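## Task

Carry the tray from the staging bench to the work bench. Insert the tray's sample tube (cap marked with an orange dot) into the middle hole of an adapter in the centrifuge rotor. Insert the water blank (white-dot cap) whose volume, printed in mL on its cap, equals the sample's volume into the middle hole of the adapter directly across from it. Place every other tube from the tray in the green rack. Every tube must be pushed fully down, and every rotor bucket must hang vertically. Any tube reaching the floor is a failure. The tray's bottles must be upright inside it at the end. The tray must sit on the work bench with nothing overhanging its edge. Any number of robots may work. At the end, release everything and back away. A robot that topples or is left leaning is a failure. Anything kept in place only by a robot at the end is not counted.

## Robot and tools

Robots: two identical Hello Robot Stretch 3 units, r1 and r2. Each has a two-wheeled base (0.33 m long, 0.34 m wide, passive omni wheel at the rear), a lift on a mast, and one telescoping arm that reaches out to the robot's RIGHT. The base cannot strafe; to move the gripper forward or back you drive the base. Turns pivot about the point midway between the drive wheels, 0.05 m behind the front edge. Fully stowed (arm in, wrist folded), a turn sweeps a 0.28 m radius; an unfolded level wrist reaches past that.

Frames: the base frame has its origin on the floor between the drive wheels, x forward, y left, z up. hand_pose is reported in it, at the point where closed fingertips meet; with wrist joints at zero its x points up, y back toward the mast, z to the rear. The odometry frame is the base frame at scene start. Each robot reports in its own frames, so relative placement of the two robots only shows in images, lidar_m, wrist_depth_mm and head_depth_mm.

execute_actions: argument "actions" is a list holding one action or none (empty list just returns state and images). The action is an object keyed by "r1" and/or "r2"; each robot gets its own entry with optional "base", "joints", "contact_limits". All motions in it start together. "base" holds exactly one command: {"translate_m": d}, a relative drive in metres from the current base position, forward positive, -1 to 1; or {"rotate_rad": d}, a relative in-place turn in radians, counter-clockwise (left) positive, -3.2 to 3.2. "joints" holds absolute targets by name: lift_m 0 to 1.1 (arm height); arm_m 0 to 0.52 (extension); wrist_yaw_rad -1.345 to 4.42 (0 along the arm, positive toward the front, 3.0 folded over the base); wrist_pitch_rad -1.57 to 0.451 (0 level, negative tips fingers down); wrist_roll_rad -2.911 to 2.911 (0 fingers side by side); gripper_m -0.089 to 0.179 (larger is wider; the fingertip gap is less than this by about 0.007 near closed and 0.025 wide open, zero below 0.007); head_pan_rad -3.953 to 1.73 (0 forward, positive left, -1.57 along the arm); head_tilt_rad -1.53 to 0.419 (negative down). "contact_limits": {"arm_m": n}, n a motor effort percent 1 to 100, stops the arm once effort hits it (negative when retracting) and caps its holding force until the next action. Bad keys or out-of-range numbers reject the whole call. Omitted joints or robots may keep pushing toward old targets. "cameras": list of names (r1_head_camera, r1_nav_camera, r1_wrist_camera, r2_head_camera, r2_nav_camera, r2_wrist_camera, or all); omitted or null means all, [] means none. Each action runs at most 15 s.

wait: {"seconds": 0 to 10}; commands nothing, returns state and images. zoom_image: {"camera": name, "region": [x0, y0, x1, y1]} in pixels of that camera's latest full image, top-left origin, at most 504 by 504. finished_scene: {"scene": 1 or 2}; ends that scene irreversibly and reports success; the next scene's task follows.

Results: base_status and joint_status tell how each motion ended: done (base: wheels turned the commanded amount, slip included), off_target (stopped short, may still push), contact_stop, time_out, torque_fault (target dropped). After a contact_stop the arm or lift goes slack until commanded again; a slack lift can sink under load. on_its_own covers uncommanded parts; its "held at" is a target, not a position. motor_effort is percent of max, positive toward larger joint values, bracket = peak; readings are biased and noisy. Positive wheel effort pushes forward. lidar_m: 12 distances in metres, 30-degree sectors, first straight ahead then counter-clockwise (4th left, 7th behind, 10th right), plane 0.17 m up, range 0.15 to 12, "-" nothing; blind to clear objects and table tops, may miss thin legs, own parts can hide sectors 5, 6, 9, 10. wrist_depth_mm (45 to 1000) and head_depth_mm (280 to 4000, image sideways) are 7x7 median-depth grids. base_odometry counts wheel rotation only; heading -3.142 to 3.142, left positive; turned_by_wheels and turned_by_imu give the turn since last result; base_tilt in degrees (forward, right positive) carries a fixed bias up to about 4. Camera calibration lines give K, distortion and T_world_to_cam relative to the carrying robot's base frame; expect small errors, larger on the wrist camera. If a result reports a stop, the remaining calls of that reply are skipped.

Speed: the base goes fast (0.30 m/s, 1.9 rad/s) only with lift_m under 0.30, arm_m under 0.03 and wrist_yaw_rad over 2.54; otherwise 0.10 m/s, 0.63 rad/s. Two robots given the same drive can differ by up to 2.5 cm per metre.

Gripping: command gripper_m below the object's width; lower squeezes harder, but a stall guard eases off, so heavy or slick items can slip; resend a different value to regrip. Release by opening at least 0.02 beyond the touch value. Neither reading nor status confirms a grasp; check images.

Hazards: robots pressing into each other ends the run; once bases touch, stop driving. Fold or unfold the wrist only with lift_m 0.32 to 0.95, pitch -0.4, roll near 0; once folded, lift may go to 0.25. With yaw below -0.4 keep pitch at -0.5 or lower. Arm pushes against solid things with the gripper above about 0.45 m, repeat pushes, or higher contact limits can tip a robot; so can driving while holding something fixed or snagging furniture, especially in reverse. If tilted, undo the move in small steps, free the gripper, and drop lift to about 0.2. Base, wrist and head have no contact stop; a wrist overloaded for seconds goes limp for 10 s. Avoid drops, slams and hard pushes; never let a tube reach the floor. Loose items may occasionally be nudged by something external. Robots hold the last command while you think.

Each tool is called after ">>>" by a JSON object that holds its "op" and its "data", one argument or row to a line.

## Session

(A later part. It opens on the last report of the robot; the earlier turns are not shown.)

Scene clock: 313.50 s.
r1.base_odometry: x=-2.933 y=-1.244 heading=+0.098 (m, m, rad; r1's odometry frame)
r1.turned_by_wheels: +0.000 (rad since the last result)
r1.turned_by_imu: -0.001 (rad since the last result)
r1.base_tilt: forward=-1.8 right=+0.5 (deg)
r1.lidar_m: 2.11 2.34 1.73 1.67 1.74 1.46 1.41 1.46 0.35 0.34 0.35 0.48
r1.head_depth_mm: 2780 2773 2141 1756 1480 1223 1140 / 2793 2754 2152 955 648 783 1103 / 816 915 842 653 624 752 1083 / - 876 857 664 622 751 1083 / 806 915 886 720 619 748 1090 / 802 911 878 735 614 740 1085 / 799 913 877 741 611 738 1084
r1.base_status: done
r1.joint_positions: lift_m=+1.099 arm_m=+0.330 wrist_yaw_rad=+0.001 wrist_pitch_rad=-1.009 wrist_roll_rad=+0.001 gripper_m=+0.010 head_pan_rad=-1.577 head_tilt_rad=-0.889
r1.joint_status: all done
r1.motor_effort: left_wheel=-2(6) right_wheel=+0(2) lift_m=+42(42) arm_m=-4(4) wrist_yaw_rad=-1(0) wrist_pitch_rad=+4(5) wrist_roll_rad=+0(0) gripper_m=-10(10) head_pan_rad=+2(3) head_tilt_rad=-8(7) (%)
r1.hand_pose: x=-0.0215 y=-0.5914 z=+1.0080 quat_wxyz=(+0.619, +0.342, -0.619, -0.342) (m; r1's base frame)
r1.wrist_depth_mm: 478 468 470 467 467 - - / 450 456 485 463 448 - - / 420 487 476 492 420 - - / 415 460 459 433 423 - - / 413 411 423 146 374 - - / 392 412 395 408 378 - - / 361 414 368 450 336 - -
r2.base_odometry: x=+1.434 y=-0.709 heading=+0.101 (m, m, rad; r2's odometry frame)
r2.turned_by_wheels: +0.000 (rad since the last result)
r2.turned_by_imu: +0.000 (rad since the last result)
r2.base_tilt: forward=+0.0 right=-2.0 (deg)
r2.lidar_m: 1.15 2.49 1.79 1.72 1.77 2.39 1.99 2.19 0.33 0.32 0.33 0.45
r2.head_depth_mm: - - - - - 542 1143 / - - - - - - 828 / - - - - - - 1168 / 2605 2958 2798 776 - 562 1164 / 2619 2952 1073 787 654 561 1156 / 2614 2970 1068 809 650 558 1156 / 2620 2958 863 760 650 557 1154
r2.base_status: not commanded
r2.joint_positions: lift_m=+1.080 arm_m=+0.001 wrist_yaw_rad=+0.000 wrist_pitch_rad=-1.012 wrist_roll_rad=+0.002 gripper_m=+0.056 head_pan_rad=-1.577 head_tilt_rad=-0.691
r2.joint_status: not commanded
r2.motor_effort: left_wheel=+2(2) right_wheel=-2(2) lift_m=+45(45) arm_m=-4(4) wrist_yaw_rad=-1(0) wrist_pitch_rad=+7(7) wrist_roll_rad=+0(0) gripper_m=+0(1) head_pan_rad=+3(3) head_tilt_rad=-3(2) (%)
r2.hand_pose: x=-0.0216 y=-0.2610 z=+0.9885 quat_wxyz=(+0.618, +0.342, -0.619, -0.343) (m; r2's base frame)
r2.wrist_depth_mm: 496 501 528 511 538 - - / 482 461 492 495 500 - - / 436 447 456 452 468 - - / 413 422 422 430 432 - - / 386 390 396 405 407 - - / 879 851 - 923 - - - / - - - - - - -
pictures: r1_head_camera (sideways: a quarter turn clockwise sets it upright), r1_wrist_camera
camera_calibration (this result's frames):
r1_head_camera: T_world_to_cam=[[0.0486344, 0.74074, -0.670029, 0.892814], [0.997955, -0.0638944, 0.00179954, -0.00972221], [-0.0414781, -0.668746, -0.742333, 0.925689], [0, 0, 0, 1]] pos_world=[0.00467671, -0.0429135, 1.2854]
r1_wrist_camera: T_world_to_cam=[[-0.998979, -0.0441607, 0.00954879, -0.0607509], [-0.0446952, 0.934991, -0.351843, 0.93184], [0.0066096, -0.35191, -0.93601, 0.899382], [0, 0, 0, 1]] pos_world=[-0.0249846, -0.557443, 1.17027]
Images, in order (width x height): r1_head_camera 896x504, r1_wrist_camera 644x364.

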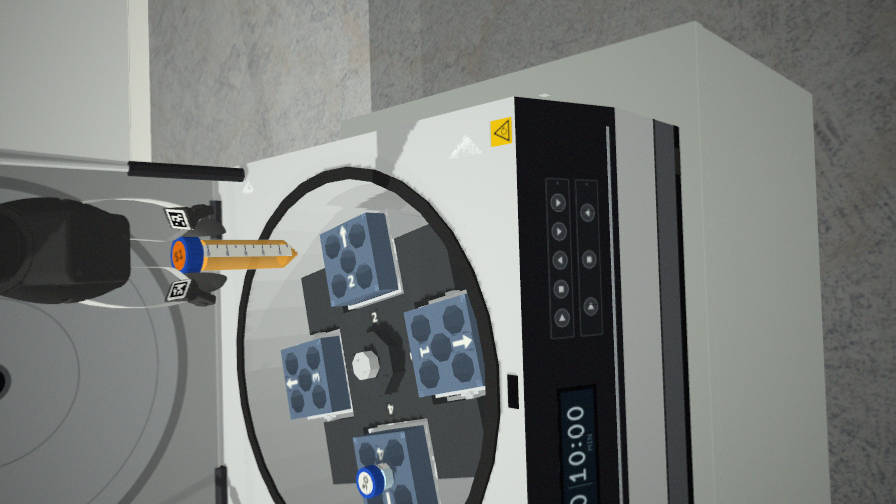

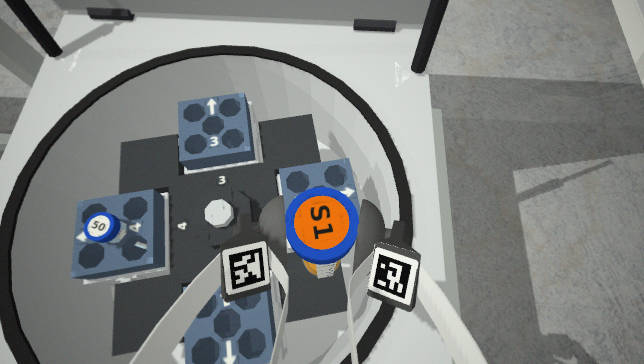

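>>> {"op": "execute_actions", "data": {
  "actions": [
    {"r1":{"joints":{"arm_m":0.426,"lift_m":0.972}}}
  ],
  "cameras": ["r1_wrist_camera","r1_head_camera"]
}}

>>> {"op": "zoom_image", "data": {
  "camera": "r1_head_camera",
  "region": [220,190,420,320]
}}

Scene clock: 318.87 s.
r1.base_odometry: x=-2.933 y=-1.244 heading=+0.098 (m, m, rad; r1's odometry frame)
r1.turned_by_wheels: +0.000 (rad since the last result)
r1.turned_by_imu: -0.001 (rad since the last result)
r1.base_tilt: forward=-1.5 right=+0.6 (deg)
r1.lidar_m: 2.12 2.34 1.73 1.67 1.74 1.46 1.41 1.46 0.35 0.34 0.35 0.48
r1.head_depth_mm: - - 2075 1755 1490 1218 1139 / - 2660 2146 953 650 780 1102 / - 938 846 652 623 751 1085 / - 914 805 664 620 752 1082 / 804 915 881 720 619 749 1083 / 801 913 874 737 614 739 1085 / 799 917 874 740 613 738 1087
r1.base_status: not commanded
r1.joint_positions: lift_m=+0.972 arm_m=+0.426 wrist_yaw_rad=+0.001 wrist_pitch_rad=-1.010 wrist_roll_rad=+0.001 gripper_m=+0.010 head_pan_rad=-1.577 head_tilt_rad=-0.889
r1.joint_status: all done
r1.motor_effort: left_wheel=-2(2) right_wheel=+1(1) lift_m=+29(34) arm_m=+4(6) wrist_yaw_rad=-1(1) wrist_pitch_rad=+5(5) wrist_roll_rad=+0(1) gripper_m=-9(9) head_pan_rad=+3(3) head_tilt_rad=-7(7) (%)
r1.hand_pose: x=-0.0215 y=-0.6866 z=+0.8812 quat_wxyz=(+0.619, +0.342, -0.619, -0.342) (m; r1's base frame)
r1.wrist_depth_mm: 313 311 314 316 314 - - / 308 340 347 303 292 - - / 341 321 339 344 273 - - / 323 302 320 332 263 - - / 308 305 304 146 258 249 - / 279 266 278 267 244 235 - / 261 272 272 272 326 221 940
r2.base_odometry: x=+1.434 y=-0.709 heading=+0.101 (m, m, rad; r2's odometry frame)
r2.turned_by_wheels: +0.000 (rad since the last result)
r2.turned_by_imu: +0.000 (rad since the last result)
r2.base_tilt: forward=-0.1 right=-2.0 (deg)
r2.lidar_m: 1.15 2.49 1.80 1.72 1.77 2.38 1.99 2.19 0.34 0.32 0.33 0.45
r2.head_depth_mm: - - - - - 542 1151 / - - - - - - 830 / - - - - - - 1160 / 2613 2951 2780 779 - 561 1160 / 2624 2942 1076 787 654 560 1157 / 2622 2940 1066 812 652 558 1155 / 2594 2950 859 760 648 557 1150
r2.base_status: not commanded
r2.joint_positions: lift_m=+1.080 arm_m=+0.001 wrist_yaw_rad=+0.000 wrist_pitch_rad=-1.012 wrist_roll_rad=+0.002 gripper_m=+0.056 head_pan_rad=-1.577 head_tilt_rad=-0.691
r2.joint_status: not commanded
r2.motor_effort: left_wheel=+3(2) right_wheel=-2(1) lift_m=+45(46) arm_m=-4(4) wrist_yaw_rad=+0(0) wrist_pitch_rad=+7(7) wrist_roll_rad=+0(0) gripper_m=+1(1) head_pan_rad=+3(3) head_tilt_rad=-3(4) (%)
r2.hand_pose: x=-0.0216 y=-0.2610 z=+0.9885 quat_wxyz=(+0.618, +0.342, -0.619, -0.343) (m; r2's base frame)
r2.wrist_depth_mm: 496 514 525 509 546 - - / 467 461 482 497 499 - - / 437 441 449 465 462 - - / 411 416 422 423 434 - - / 387 386 400 398 406 - - / 880 934 - 869 - - - / - - - - - - -
pictures: r1_head_camera (sideways: a quarter turn clockwise sets it upright), r1_wrist_camera
camera_calibration (this result's frames):
r1_head_camera: T_world_to_cam=[[0.0486345, 0.740767, -0.67, 0.892776], [0.997955, -0.0638945, 0.00179727, -0.00971925], [-0.0414779, -0.668717, -0.742359, 0.925723], [0, 0, 0, 1]] pos_world=[0.00467672, -0.0429129, 1.2854]
r1_wrist_camera: T_world_to_cam=[[-0.998979, -0.0441645, 0.00953052, -0.0637301], [-0.0446951, 0.935141, -0.351446, 0.975969], [0.00660908, -0.351513, -0.93616, 0.747565], [0, 0, 0, 1]] pos_world=[-0.0249847, -0.652704, 1.04345]
Images, in order (width x height): r1_head_camera 896x504, r1_wrist_camera 644x364.

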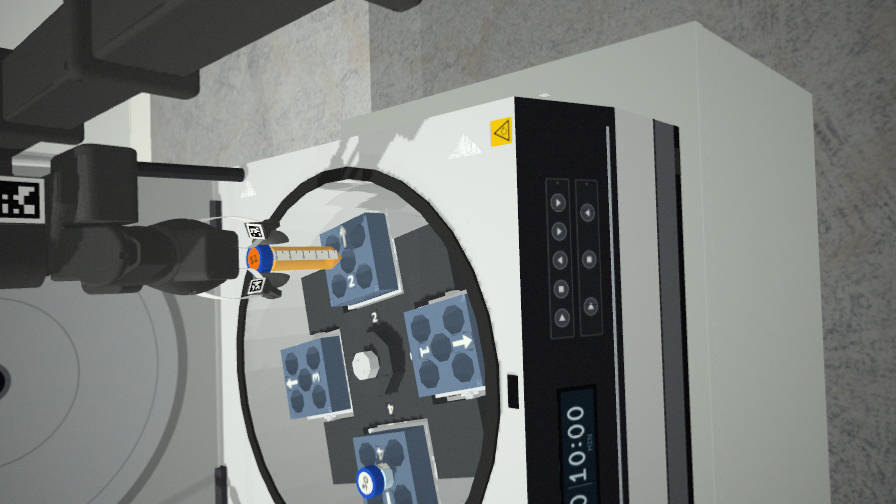

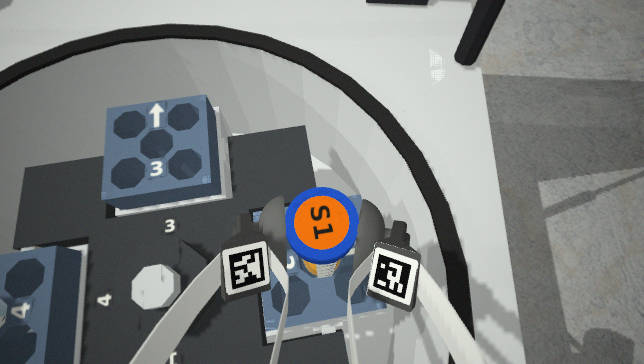

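Region (220, 190, 420, 320) of r1_head_camera's 896x504 image, scaled by 2.520, with more detail than that image has; it fills the top 328 rows of this view, and the rest is white.

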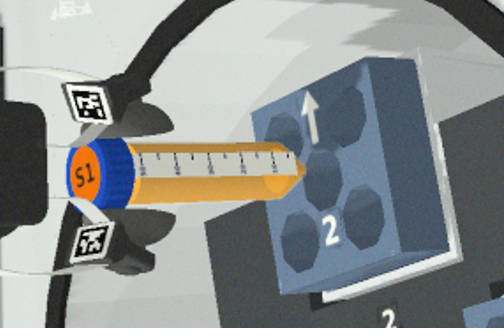

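>>> {"op": "execute_actions", "data": {
  "actions": [
    {"r1":{"base":{"translate_m":0.004}}}
  ],
  "cameras": []
}}

>>> {"op": "execute_actions", "data": {
  "actions": [
    {"r1":{"joints":{"lift_m":0.93}}}
  ],
  "cameras": ["r1_wrist_camera","r1_head_camera"]
}}

Scene clock: 322.13 s.
r1.base_odometry: x=-2.929 y=-1.244 heading=+0.098 (m, m, rad; r1's odometry frame)
r1.turned_by_wheels: +0.000 (rad since the last result)
r1.turned_by_imu: +0.000 (rad since the last result)
r1.base_tilt: forward=-1.7 right=+0.6 (deg)
r1.lidar_m: 2.11 2.35 1.73 1.67 1.74 1.46 1.41 1.47 0.35 0.34 0.35 0.49
r1.head_depth_mm: - - 2081 1749 1461 844 1140 / - 2650 2132 933 647 784 1100 / - 933 844 653 624 752 1083 / - 911 807 738 622 750 1083 / 804 919 886 712 618 750 1088 / 802 913 874 729 616 742 1084 / 797 914 884 741 612 737 1088
r1.base_status: done
r1.joint_positions: lift_m=+0.972 arm_m=+0.426 wrist_yaw_rad=+0.001 wrist_pitch_rad=-1.010 wrist_roll_rad=+0.001 gripper_m=+0.010 head_pan_rad=-1.577 head_tilt_rad=-0.889
r1.joint_status: not commanded
r1.motor_effort: left_wheel=-3(3) right_wheel=+1(4) lift_m=+30(30) arm_m=+5(5) wrist_yaw_rad=-1(1) wrist_pitch_rad=+5(5) wrist_roll_rad=+0(0) gripper_m=-9(10) head_pan_rad=+3(3) head_tilt_rad=-8(6) (%)
r1.hand_pose: x=-0.0215 y=-0.6866 z=+0.8812 quat_wxyz=(+0.619, +0.342, -0.619, -0.342) (m; r1's base frame)
r1.wrist_depth_mm: 311 311 313 312 316 - - / 306 342 347 300 293 - - / 343 322 340 345 276 - - / 325 299 319 328 270 - - / 307 302 305 147 268 249 - / 275 267 275 267 254 233 - / 265 269 273 272 340 221 929
r2.base_odometry: x=+1.434 y=-0.709 heading=+0.101 (m, m, rad; r2's odometry frame)
r2.turned_by_wheels: +0.000 (rad since the last result)
r2.turned_by_imu: +0.000 (rad since the last result)
r2.base_tilt: forward=-0.1 right=-2.1 (deg)
r2.lidar_m: 1.15 2.49 1.79 1.72 1.78 2.39 1.99 2.19 0.34 0.32 0.33 0.45
r2.head_depth_mm: - - - - - 541 1152 / - - - - - - 832 / - - - - - - 1169 / 2602 2930 2801 775 - 561 1159 / 2626 2948 1080 790 654 561 1159 / 2627 2961 1066 807 652 559 1151 / 2638 2954 863 760 648 557 1154
r2.base_status: not commanded
r2.joint_positions: lift_m=+1.080 arm_m=+0.001 wrist_yaw_rad=+0.000 wrist_pitch_rad=-1.012 wrist_roll_rad=+0.002 gripper_m=+0.056 head_pan_rad=-1.577 head_tilt_rad=-0.691
r2.joint_status: not commanded
r2.motor_effort: left_wheel=+2(2) right_wheel=-2(2) lift_m=+46(46) arm_m=-4(4) wrist_yaw_rad=+0(0) wrist_pitch_rad=+7(7) wrist_roll_rad=-1(1) gripper_m=+1(1) head_pan_rad=+3(3) head_tilt_rad=-3(3) (%)
r2.hand_pose: x=-0.0216 y=-0.2610 z=+0.9885 quat_wxyz=(+0.618, +0.342, -0.619, -0.343) (m; r2's base frame)
r2.wrist_depth_mm: 501 500 528 501 551 - - / 470 470 488 486 496 - - / 435 448 446 460 466 - - / 413 416 416 420 437 - - / 389 390 399 401 411 - - / 887 879 - 919 - - - / - - - - - - -
pictures: none
No camera images: the call's "cameras" was empty. Leave "cameras" out to get every camera's image.

Scene clock: 323.33 s.
r1.base_odometry: x=-2.929 y=-1.244 heading=+0.098 (m, m, rad; r1's odometry frame)
r1.turned_by_wheels: +0.000 (rad since the last result)
r1.turned_by_imu: +0.000 (rad since the last result)
r1.base_tilt: forward=-1.7 right=+0.6 (deg)
r1.lidar_m: 2.11 2.35 1.73 1.67 1.74 1.46 1.41 1.47 0.35 0.34 0.35 0.48
r1.head_depth_mm: 2805 - - 1751 1455 845 1140 / 2670 2597 2106 934 649 780 1100 / - 948 844 654 624 751 1087 / 777 - 803 737 622 752 1086 / 804 916 882 712 618 749 1080 / 801 910 875 732 615 740 1085 / 798 913 884 741 612 739 1088
r1.base_status: not commanded
r1.joint_positions: lift_m=+0.930 arm_m=+0.426 wrist_yaw_rad=+0.001 wrist_pitch_rad=-1.010 wrist_roll_rad=+0.001 gripper_m=+0.010 head_pan_rad=-1.577 head_tilt_rad=-0.889
r1.joint_status: all done
r1.motor_effort: left_wheel=-2(3) right_wheel=+2(1) lift_m=+29(31) arm_m=+5(5) wrist_yaw_rad=-1(0) wrist_pitch_rad=+4(5) wrist_roll_rad=+0(0) gripper_m=-10(11) head_pan_rad=+3(3) head_tilt_rad=-7(6) (%)
r1.hand_pose: x=-0.0215 y=-0.6866 z=+0.8392 quat_wxyz=(+0.619, +0.342, -0.619, -0.342) (m; r1's base frame)
r1.wrist_depth_mm: 271 288 283 260 261 265 - / 303 297 341 296 243 246 - / 320 271 295 304 235 229 - / 278 269 278 277 258 214 - / 261 261 261 146 269 202 - / 243 224 243 242 229 190 997 / 233 221 235 234 329 180 905
r2.base_odometry: x=+1.434 y=-0.709 heading=+0.101 (m, m, rad; r2's odometry frame)
r2.turned_by_wheels: +0.000 (rad since the last result)
r2.turned_by_imu: +0.000 (rad since the last result)
r2.base_tilt: forward=-0.1 right=-2.0 (deg)
r2.lidar_m: 1.16 2.49 1.79 1.72 1.77 2.38 1.99 2.19 0.34 0.32 0.33 0.45
r2.head_depth_mm: - - - - - 541 1149 / - - - - - - 828 / - - - - - - 1164 / 2596 2990 2795 776 - 561 1159 / 2622 2971 1074 787 654 559 1157 / 2637 2966 1068 813 649 557 1156 / 2600 2931 859 759 649 557 1151
r2.base_status: not commanded
r2.joint_positions: lift_m=+1.080 arm_m=+0.001 wrist_yaw_rad=+0.000 wrist_pitch_rad=-1.012 wrist_roll_rad=+0.002 gripper_m=+0.056 head_pan_rad=-1.577 head_tilt_rad=-0.691
r2.joint_status: not commanded
r2.motor_effort: left_wheel=+3(2) right_wheel=-2(2) lift_m=+45(46) arm_m=-4(4) wrist_yaw_rad=+1(0) wrist_pitch_rad=+7(7) wrist_roll_rad=-1(0) gripper_m=+1(0) head_pan_rad=+3(3) head_tilt_rad=-3(4) (%)
r2.hand_pose: x=-0.0216 y=-0.2610 z=+0.9885 quat_wxyz=(+0.618, +0.342, -0.619, -0.343) (m; r2's base frame)
r2.wrist_depth_mm: 494 516 518 511 544 - - / 472 469 479 494 502 - - / 440 447 452 462 459 - - / 414 419 419 427 429 - - / 387 387 393 396 405 - - / 874 905 - 938 - - - / - - - - - - -
pictures: r1_head_camera (sideways: a quarter turn clockwise sets it upright), r1_wrist_camera
camera_calibration (this result's frames):
r1_head_camera: T_world_to_cam=[[0.0486346, 0.740767, -0.67, 0.892776], [0.997955, -0.0638946, 0.00179727, -0.00971925], [-0.041478, -0.668717, -0.742359, 0.925723], [0, 0, 0, 1]] pos_world=[0.00467671, -0.0429129, 1.2854]
r1_wrist_camera: T_world_to_cam=[[-0.998979, -0.0441635, 0.00953028, -0.0633291], [-0.0446941, 0.935141, -0.351446, 0.961209], [0.00660894, -0.351513, -0.93616, 0.708243], [0, 0, 0, 1]] pos_world=[-0.0249848, -0.652706, 1.00145]
Images, in order (width x height): r1_head_camera 896x504, r1_wrist_camera 644x364.

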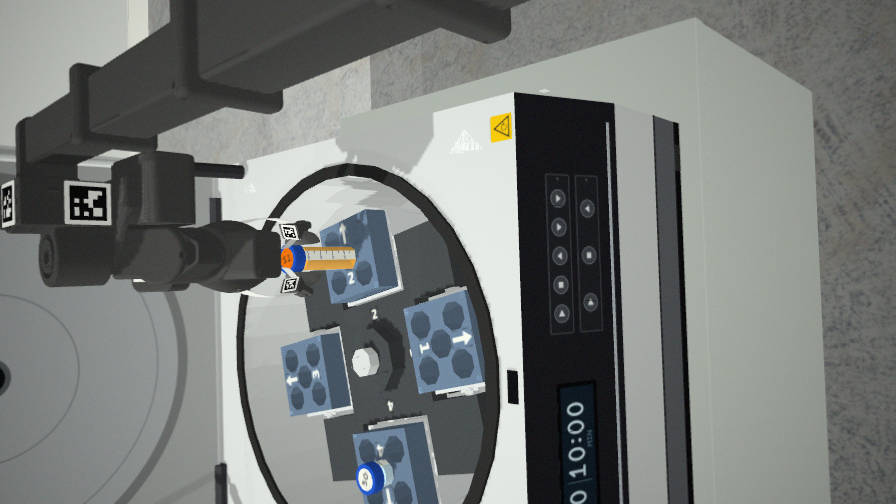

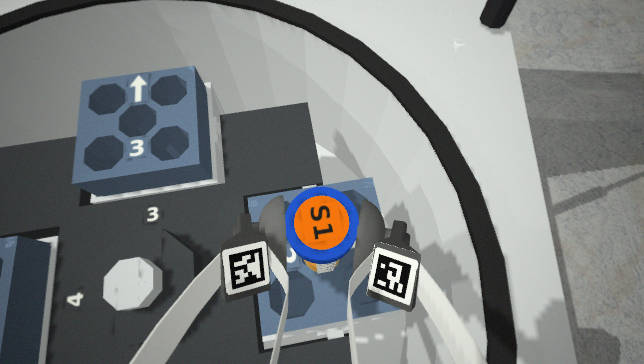

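>>> {"op": "execute_actions", "data": {
  "actions": [
    {"r1":{"joints":{"lift_m":0.885}}}
  ],
  "cameras": []
}}

>>> {"op": "execute_actions", "data": {
  "actions": [
    {"r1":{"joints":{"gripper_m":0.052}}}
  ],
  "cameras": []
}}

>>> {"op": "execute_actions", "data": {
  "actions": [
    {"r1":{"joints":{"lift_m":1.05}}}
  ],
  "cameras": []
}}

>>> {"op": "execute_actions", "data": {
  "actions": [
    {"r1":{"joints":{"arm_m":0.0}}}
  ],
  "cameras": ["r1_wrist_camera","r1_head_camera"]
}}

Scene clock: 328.70 s.
r1.base_odometry: x=-2.929 y=-1.244 heading=+0.098 (m, m, rad; r1's odometry frame)
r1.turned_by_wheels: +0.000 (rad since the last result)
r1.turned_by_imu: +0.000 (rad since the last result)
r1.base_tilt: forward=-1.7 right=+0.8 (deg)
r1.lidar_m: 2.11 2.34 1.72 1.67 1.74 1.45 1.41 1.47 0.35 0.34 0.35 0.48
r1.head_depth_mm: 2796 2763 - - 822 796 1138 / 2792 - 2048 708 649 784 1103 / 796 - 842 654 625 750 1085 / 795 - 803 736 622 751 1084 / 804 923 886 711 618 749 1086 / 801 913 876 731 616 741 1088 / 796 912 880 739 612 737 1085
r1.base_status: not commanded
r1.joint_positions: lift_m=+0.885 arm_m=+0.426 wrist_yaw_rad=+0.001 wrist_pitch_rad=-1.010 wrist_roll_rad=+0.001 gripper_m=+0.010 head_pan_rad=-1.577 head_tilt_rad=-0.889
r1.joint_status: all done
r1.motor_effort: left_wheel=-2(2) right_wheel=+1(1) lift_m=+29(30) arm_m=+4(4) wrist_yaw_rad=-1(1) wrist_pitch_rad=+5(5) wrist_roll_rad=+0(0) gripper_m=-9(8) head_pan_rad=+3(3) head_tilt_rad=-8(7) (%)
r1.hand_pose: x=-0.0215 y=-0.6866 z=+0.7942 quat_wxyz=(+0.619, +0.342, -0.619, -0.342) (m; r1's base frame)
r1.wrist_depth_mm: 262 269 284 240 200 202 - / 231 233 273 271 205 188 - / 218 218 245 306 234 175 - / 225 229 227 204 231 166 169 / 213 199 217 146 248 163 158 / 176 184 207 184 229 164 146 / 179 180 195 193 297 158 138
r2.base_odometry: x=+1.434 y=-0.709 heading=+0.101 (m, m, rad; r2's odometry frame)
r2.turned_by_wheels: +0.000 (rad since the last result)
r2.turned_by_imu: +0.000 (rad since the last result)
r2.base_tilt: forward=-0.1 right=-2.0 (deg)
r2.lidar_m: 1.15 2.48 1.79 1.72 1.77 2.39 1.99 2.18 0.34 0.32 0.33 0.45
r2.head_depth_mm: - - - - - 543 1146 / - - - - - - 830 / - - - - - - 1169 / 2633 2997 2798 777 - 560 1160 / 2629 2950 1077 791 654 560 1153 / 2623 2962 1071 809 652 557 1152 / 2609 2953 859 762 648 556 1153
r2.base_status: not commanded
r2.joint_positions: lift_m=+1.080 arm_m=+0.001 wrist_yaw_rad=+0.000 wrist_pitch_rad=-1.012 wrist_roll_rad=+0.002 gripper_m=+0.056 head_pan_rad=-1.577 head_tilt_rad=-0.691
r2.joint_status: not commanded
r2.motor_effort: left_wheel=+2(2) right_wheel=-1(2) lift_m=+45(45) arm_m=-4(4) wrist_yaw_rad=+0(0) wrist_pitch_rad=+7(7) wrist_roll_rad=+0(0) gripper_m=+1(1) head_pan_rad=+4(3) head_tilt_rad=-2(3) (%)
r2.hand_pose: x=-0.0216 y=-0.2610 z=+0.9885 quat_wxyz=(+0.618, +0.342, -0.619, -0.343) (m; r2's base frame)
r2.wrist_depth_mm: 500 504 519 510 543 - - / 471 474 498 485 496 - - / 430 442 450 456 460 - - / 416 425 419 432 435 - - / 390 391 401 397 409 - - / 888 904 - 981 - - - / - - - - - - -
pictures: none
No camera images: the call's "cameras" was empty. Leave "cameras" out to get every camera's image.

Scene clock: 329.60 s.
r1.base_odometry: x=-2.929 y=-1.244 heading=+0.098 (m, m, rad; r1's odometry frame)
r1.turned_by_wheels: +0.000 (rad since the last result)
r1.turned_by_imu: +0.000 (rad since the last result)
r1.base_tilt: forward=-1.7 right=+0.6 (deg)
r1.lidar_m: 2.11 2.33 1.73 1.67 1.74 1.46 1.41 1.47 0.35 0.34 0.35 0.48
r1.head_depth_mm: 2804 2761 - - 823 796 1137 / 2774 - 2045 708 649 780 1104 / 796 - 846 652 623 749 1085 / 795 - 805 737 622 750 1084 / 804 918 883 712 618 749 1085 / 802 908 877 731 616 745 1083 / 800 913 881 739 613 738 1084
r1.base_status: not commanded
r1.joint_positions: lift_m=+0.885 arm_m=+0.426 wrist_yaw_rad=+0.001 wrist_pitch_rad=-1.010 wrist_roll_rad=+0.001 gripper_m=+0.052 head_pan_rad=-1.577 head_tilt_rad=-0.889
r1.joint_status: all done
r1.motor_effort: left_wheel=-2(2) right_wheel=+1(1) lift_m=+29(29) arm_m=+4(5) wrist_yaw_rad=-1(1) wrist_pitch_rad=+5(5) wrist_roll_rad=+0(0) gripper_m=-1(74) head_pan_rad=+3(3) head_tilt_rad=-7(8) (%)
r1.hand_pose: x=-0.0215 y=-0.6866 z=+0.7942 quat_wxyz=(+0.619, +0.342, -0.619, -0.342) (m; r1's base frame)
r1.wrist_depth_mm: 262 269 285 241 201 201 - / 232 234 272 271 204 188 - / 218 217 245 306 234 174 - / 227 229 229 207 233 167 168 / 214 198 218 163 245 163 157 / 176 183 200 186 229 164 147 / 180 180 195 195 282 151 138
r2.base_odometry: x=+1.434 y=-0.709 heading=+0.101 (m, m, rad; r2's odometry frame)
r2.turned_by_wheels: +0.000 (rad since the last result)
r2.turned_by_imu: +0.000 (rad since the last result)
r2.base_tilt: forward=-0.1 right=-2.0 (deg)
r2.lidar_m: 1.15 2.50 1.79 1.72 1.77 2.39 1.99 2.19 0.34 0.32 0.33 0.45
r2.head_depth_mm: - - - - - 542 1149 / - - - - - - 830 / - - - - - - 1174 / 2596 2972 2800 776 - 562 1163 / 2617 2975 1075 789 654 560 1162 / 2621 2953 1069 809 652 559 1152 / 2623 2976 859 761 648 557 1155
r2.base_status: not commanded
r2.joint_positions: lift_m=+1.080 arm_m=+0.001 wrist_yaw_rad=+0.000 wrist_pitch_rad=-1.012 wrist_roll_rad=+0.002 gripper_m=+0.056 head_pan_rad=-1.577 head_tilt_rad=-0.691
r2.joint_status: not commanded
r2.motor_effort: left_wheel=+2(2) right_wheel=-2(2) lift_m=+45(46) arm_m=-4(4) wrist_yaw_rad=+0(1) wrist_pitch_rad=+7(7) wrist_roll_rad=+0(0) gripper_m=+0(0) head_pan_rad=+3(3) head_tilt_rad=-4(3) (%)
r2.hand_pose: x=-0.0216 y=-0.2610 z=+0.9885 quat_wxyz=(+0.618, +0.342, -0.619, -0.343) (m; r2's base frame)
r2.wrist_depth_mm: 487 510 522 504 548 - - / 475 470 486 494 490 - - / 438 449 448 456 456 - - / 411 419 420 430 424 - - / 390 390 396 402 404 - - / 905 906 - 939 - - - / - - - - - - -
pictures: none
No camera images: the call's "cameras" was empty. Leave "cameras" out to get every camera's image.

Scene clock: 331.93 s.
r1.base_odometry: x=-2.929 y=-1.244 heading=+0.098 (m, m, rad; r1's odometry frame)
r1.turned_by_wheels: +0.000 (rad since the last result)
r1.turned_by_imu: +0.000 (rad since the last result)
r1.base_tilt: forward=-1.8 right=+0.7 (deg)
r1.lidar_m: 2.11 2.34 1.73 1.67 1.74 1.45 1.41 1.47 0.35 0.34 0.35 0.48
r1.head_depth_mm: 2784 2758 2157 1755 1458 847 1145 / 2797 2756 2148 931 648 784 1102 / 812 916 848 653 626 751 1086 / - 916 875 737 621 751 1084 / 804 916 885 712 618 749 1087 / 802 914 876 730 614 742 1088 / 800 911 882 741 612 738 1086
r1.base_status: not commanded
r1.joint_positions: lift_m=+1.050 arm_m=+0.426 wrist_yaw_rad=+0.001 wrist_pitch_rad=-1.010 wrist_roll_rad=+0.001 gripper_m=+0.052 head_pan_rad=-1.577 head_tilt_rad=-0.889
r1.joint_status: all done
r1.motor_effort: left_wheel=-2(2) right_wheel=+1(1) lift_m=+41(44) arm_m=+5(5) wrist_yaw_rad=-1(1) wrist_pitch_rad=+5(5) wrist_roll_rad=+0(0) gripper_m=+0(0) head_pan_rad=+3(3) head_tilt_rad=-8(8) (%)
r1.hand_pose: x=-0.0215 y=-0.6866 z=+0.9587 quat_wxyz=(+0.619, +0.342, -0.619, -0.342) (m; r1's base frame)
r1.wrist_depth_mm: 381 374 369 361 355 - - / 386 385 395 385 389 - - / 364 401 434 382 365 - - / 381 399 405 416 341 - - / 392 384 384 383 324 - - / 339 354 350 338 332 - - / 319 335 340 342 318 - -
r2.base_odometry: x=+1.434 y=-0.709 heading=+0.101 (m, m, rad; r2's odometry frame)
r2.turned_by_wheels: +0.000 (rad since the last result)
r2.turned_by_imu: +0.000 (rad since the last result)
r2.base_tilt: forward=-0.1 right=-2.1 (deg)
r2.lidar_m: 1.15 2.49 1.79 1.71 1.77 2.39 1.99 2.18 0.34 0.32 0.33 0.45
r2.head_depth_mm: - - - - - 541 1146 / - - - - - - 831 / - - - - - - 1159 / 2599 2952 2785 775 - 561 1160 / 2605 2968 1075 788 653 560 1160 / 2614 2974 1070 809 652 557 1158 / 2622 2956 859 762 650 558 1155
r2.base_status: not commanded
r2.joint_positions: lift_m=+1.080 arm_m=+0.001 wrist_yaw_rad=+0.000 wrist_pitch_rad=-1.012 wrist_roll_rad=+0.002 gripper_m=+0.056 head_pan_rad=-1.577 head_tilt_rad=-0.691
r2.joint_status: not commanded
r2.motor_effort: left_wheel=+2(2) right_wheel=-2(2) lift_m=+46(46) arm_m=-4(4) wrist_yaw_rad=+0(1) wrist_pitch_rad=+7(7) wrist_roll_rad=+0(0) gripper_m=+1(0) head_pan_rad=+3(3) head_tilt_rad=-4(4) (%)
r2.hand_pose: x=-0.0216 y=-0.2610 z=+0.9885 quat_wxyz=(+0.618, +0.342, -0.619, -0.343) (m; r2's base frame)
r2.wrist_depth_mm: 499 507 521 502 545 - - / 482 465 487 487 509 - - / 434 449 456 462 461 - - / 410 422 427 428 433 - - / 386 393 401 400 404 - - / 903 911 - 903 - - - / - - - - - - -
pictures: none
No camera images: the call's "cameras" was empty. Leave "cameras" out to get every camera's image.

Scene clock: 336.23 s.
r1.base_odometry: x=-2.929 y=-1.244 heading=+0.098 (m, m, rad; r1's odometry frame)
r1.turned_by_wheels: +0.000 (rad since the last result)
r1.turned_by_imu: +0.000 (rad since the last result)
r1.base_tilt: forward=-1.7 right=+0.5 (deg)
r1.lidar_m: 2.11 2.34 1.73 1.67 1.74 1.45 1.41 1.47 0.35 0.34 0.35 0.49
r1.head_depth_mm: - - - - - 847 1140 / - - - - - 796 1101 / - - - - - 806 1082 / 778 - - 739 - 773 1084 / 807 921 886 714 624 749 1087 / 803 909 873 731 615 740 1087 / 798 913 882 741 612 737 1085
r1.base_status: not commanded
r1.joint_positions: lift_m=+1.050 arm_m=+0.002 wrist_yaw_rad=+0.001 wrist_pitch_rad=-1.009 wrist_roll_rad=+0.001 gripper_m=+0.052 head_pan_rad=-1.577 head_tilt_rad=-0.889
r1.joint_status: all done
joint sent to its limit — the command would take r1.arm_m past its lower limit, so that joint was sent only as far as its limit.
r1.motor_effort: left_wheel=-3(2) right_wheel=+1(1) lift_m=+41(41) arm_m=-4(6) wrist_yaw_rad=-1(1) wrist_pitch_rad=+5(5) wrist_roll_rad=+0(0) gripper_m=+1(0) head_pan_rad=+3(3) head_tilt_rad=-7(7) (%)
r1.hand_pose: x=-0.0215 y=-0.2630 z=+0.9587 quat_wxyz=(+0.619, +0.342, -0.619, -0.342) (m; r1's base frame)
r1.wrist_depth_mm: 412 476 484 495 433 - - / 388 462 460 400 390 - - / 368 372 365 369 368 - - / 437 426 416 407 416 - - / 981 584 579 581 591 - - / - - - - - - - / - - - - - - -
r2.base_odometry: x=+1.434 y=-0.709 heading=+0.101 (m, m, rad; r2's odometry frame)
r2.turned_by_wheels: +0.000 (rad since the last result)
r2.turned_by_imu: +0.000 (rad since the last result)
r2.base_tilt: forward=-0.1 right=-2.1 (deg)
r2.lidar_m: 1.15 2.49 1.80 1.72 1.77 2.39 1.99 2.19 0.33 0.32 0.33 0.45
r2.head_depth_mm: - - - - - 542 1146 / - - - - - - 831 / - - - - - - 1165 / 2606 2962 2789 774 - 561 1162 / 2636 2952 1073 787 653 560 1158 / 2630 2958 1067 809 652 558 1156 / 2601 2930 858 760 648 556 1154
r2.base_status: not commanded
r2.joint_positions: lift_m=+1.080 arm_m=+0.001 wrist_yaw_rad=+0.000 wrist_pitch_rad=-1.012 wrist_roll_rad=+0.002 gripper_m=+0.056 head_pan_rad=-1.577 head_tilt_rad=-0.691
r2.joint_status: not commanded
r2.motor_effort: left_wheel=+3(2) right_wheel=-2(2) lift_m=+46(45) arm_m=-4(4) wrist_yaw_rad=+0(0) wrist_pitch_rad=+7(7) wrist_roll_rad=+0(0) gripper_m=+1(1) head_pan_rad=+3(3) head_tilt_rad=-4(3) (%)
r2.hand_pose: x=-0.0216 y=-0.2610 z=+0.9885 quat_wxyz=(+0.618, +0.342, -0.619, -0.343) (m; r2's base frame)
r2.wrist_depth_mm: 499 507 522 501 545 - - / 467 471 490 492 505 - - / 440 445 456 456 463 - - / 417 414 421 428 431 - - / 387 392 395 402 404 - - / 904 919 - 914 - - - / - - - - - - -
pictures: r1_head_camera (sideways: a quarter turn clockwise sets it upright), r1_wrist_camera
camera_calibration (this result's frames):
r1_head_camera: T_world_to_cam=[[0.0486246, 0.740816, -0.669946, 0.892706], [0.997956, -0.0638808, 0.00179307, -0.00971378], [-0.0414683, -0.668664, -0.742408, 0.925786], [0, 0, 0, 1]] pos_world=[0.00467732, -0.0429117, 1.28539]
r1_wrist_camera: T_world_to_cam=[[-0.998976, -0.0442159, 0.0095699, -0.0458159], [-0.0447563, 0.935096, -0.351557, 0.607264], [0.00659563, -0.351625, -0.936118, 0.968974], [0, 0, 0, 1]] pos_world=[-0.0249811, -0.22916, 1.121]
Images, in order (width x height): r1_head_camera 896x504, r1_wrist_camera 644x364.

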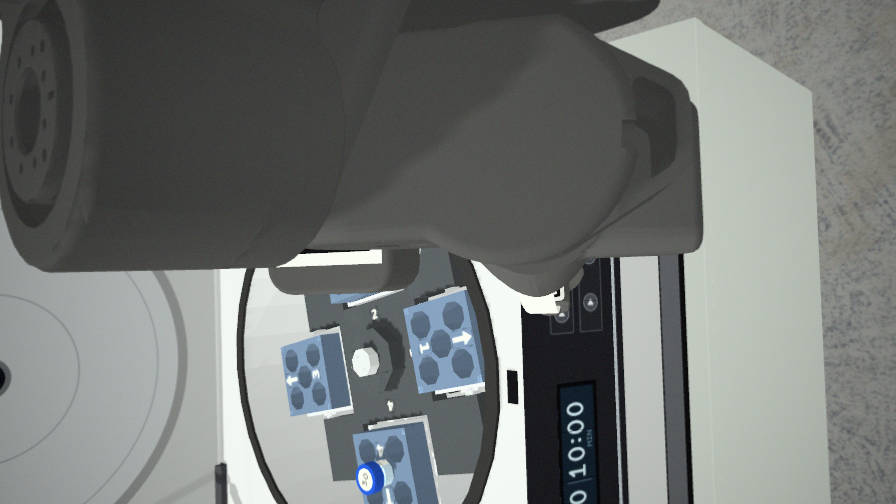

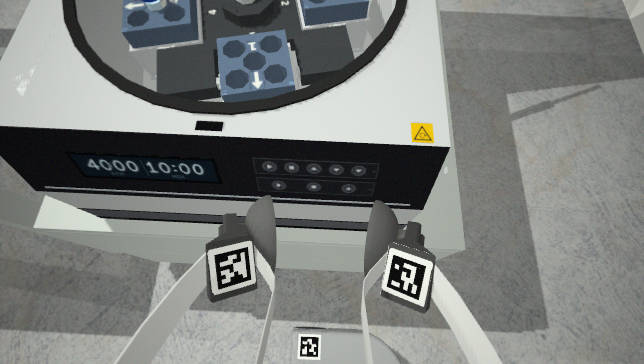

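Both dropped to the same depth.

>>> {"op": "finished_scene", "data": {
  "scene": 1
}}

The scene is finished: the task was done.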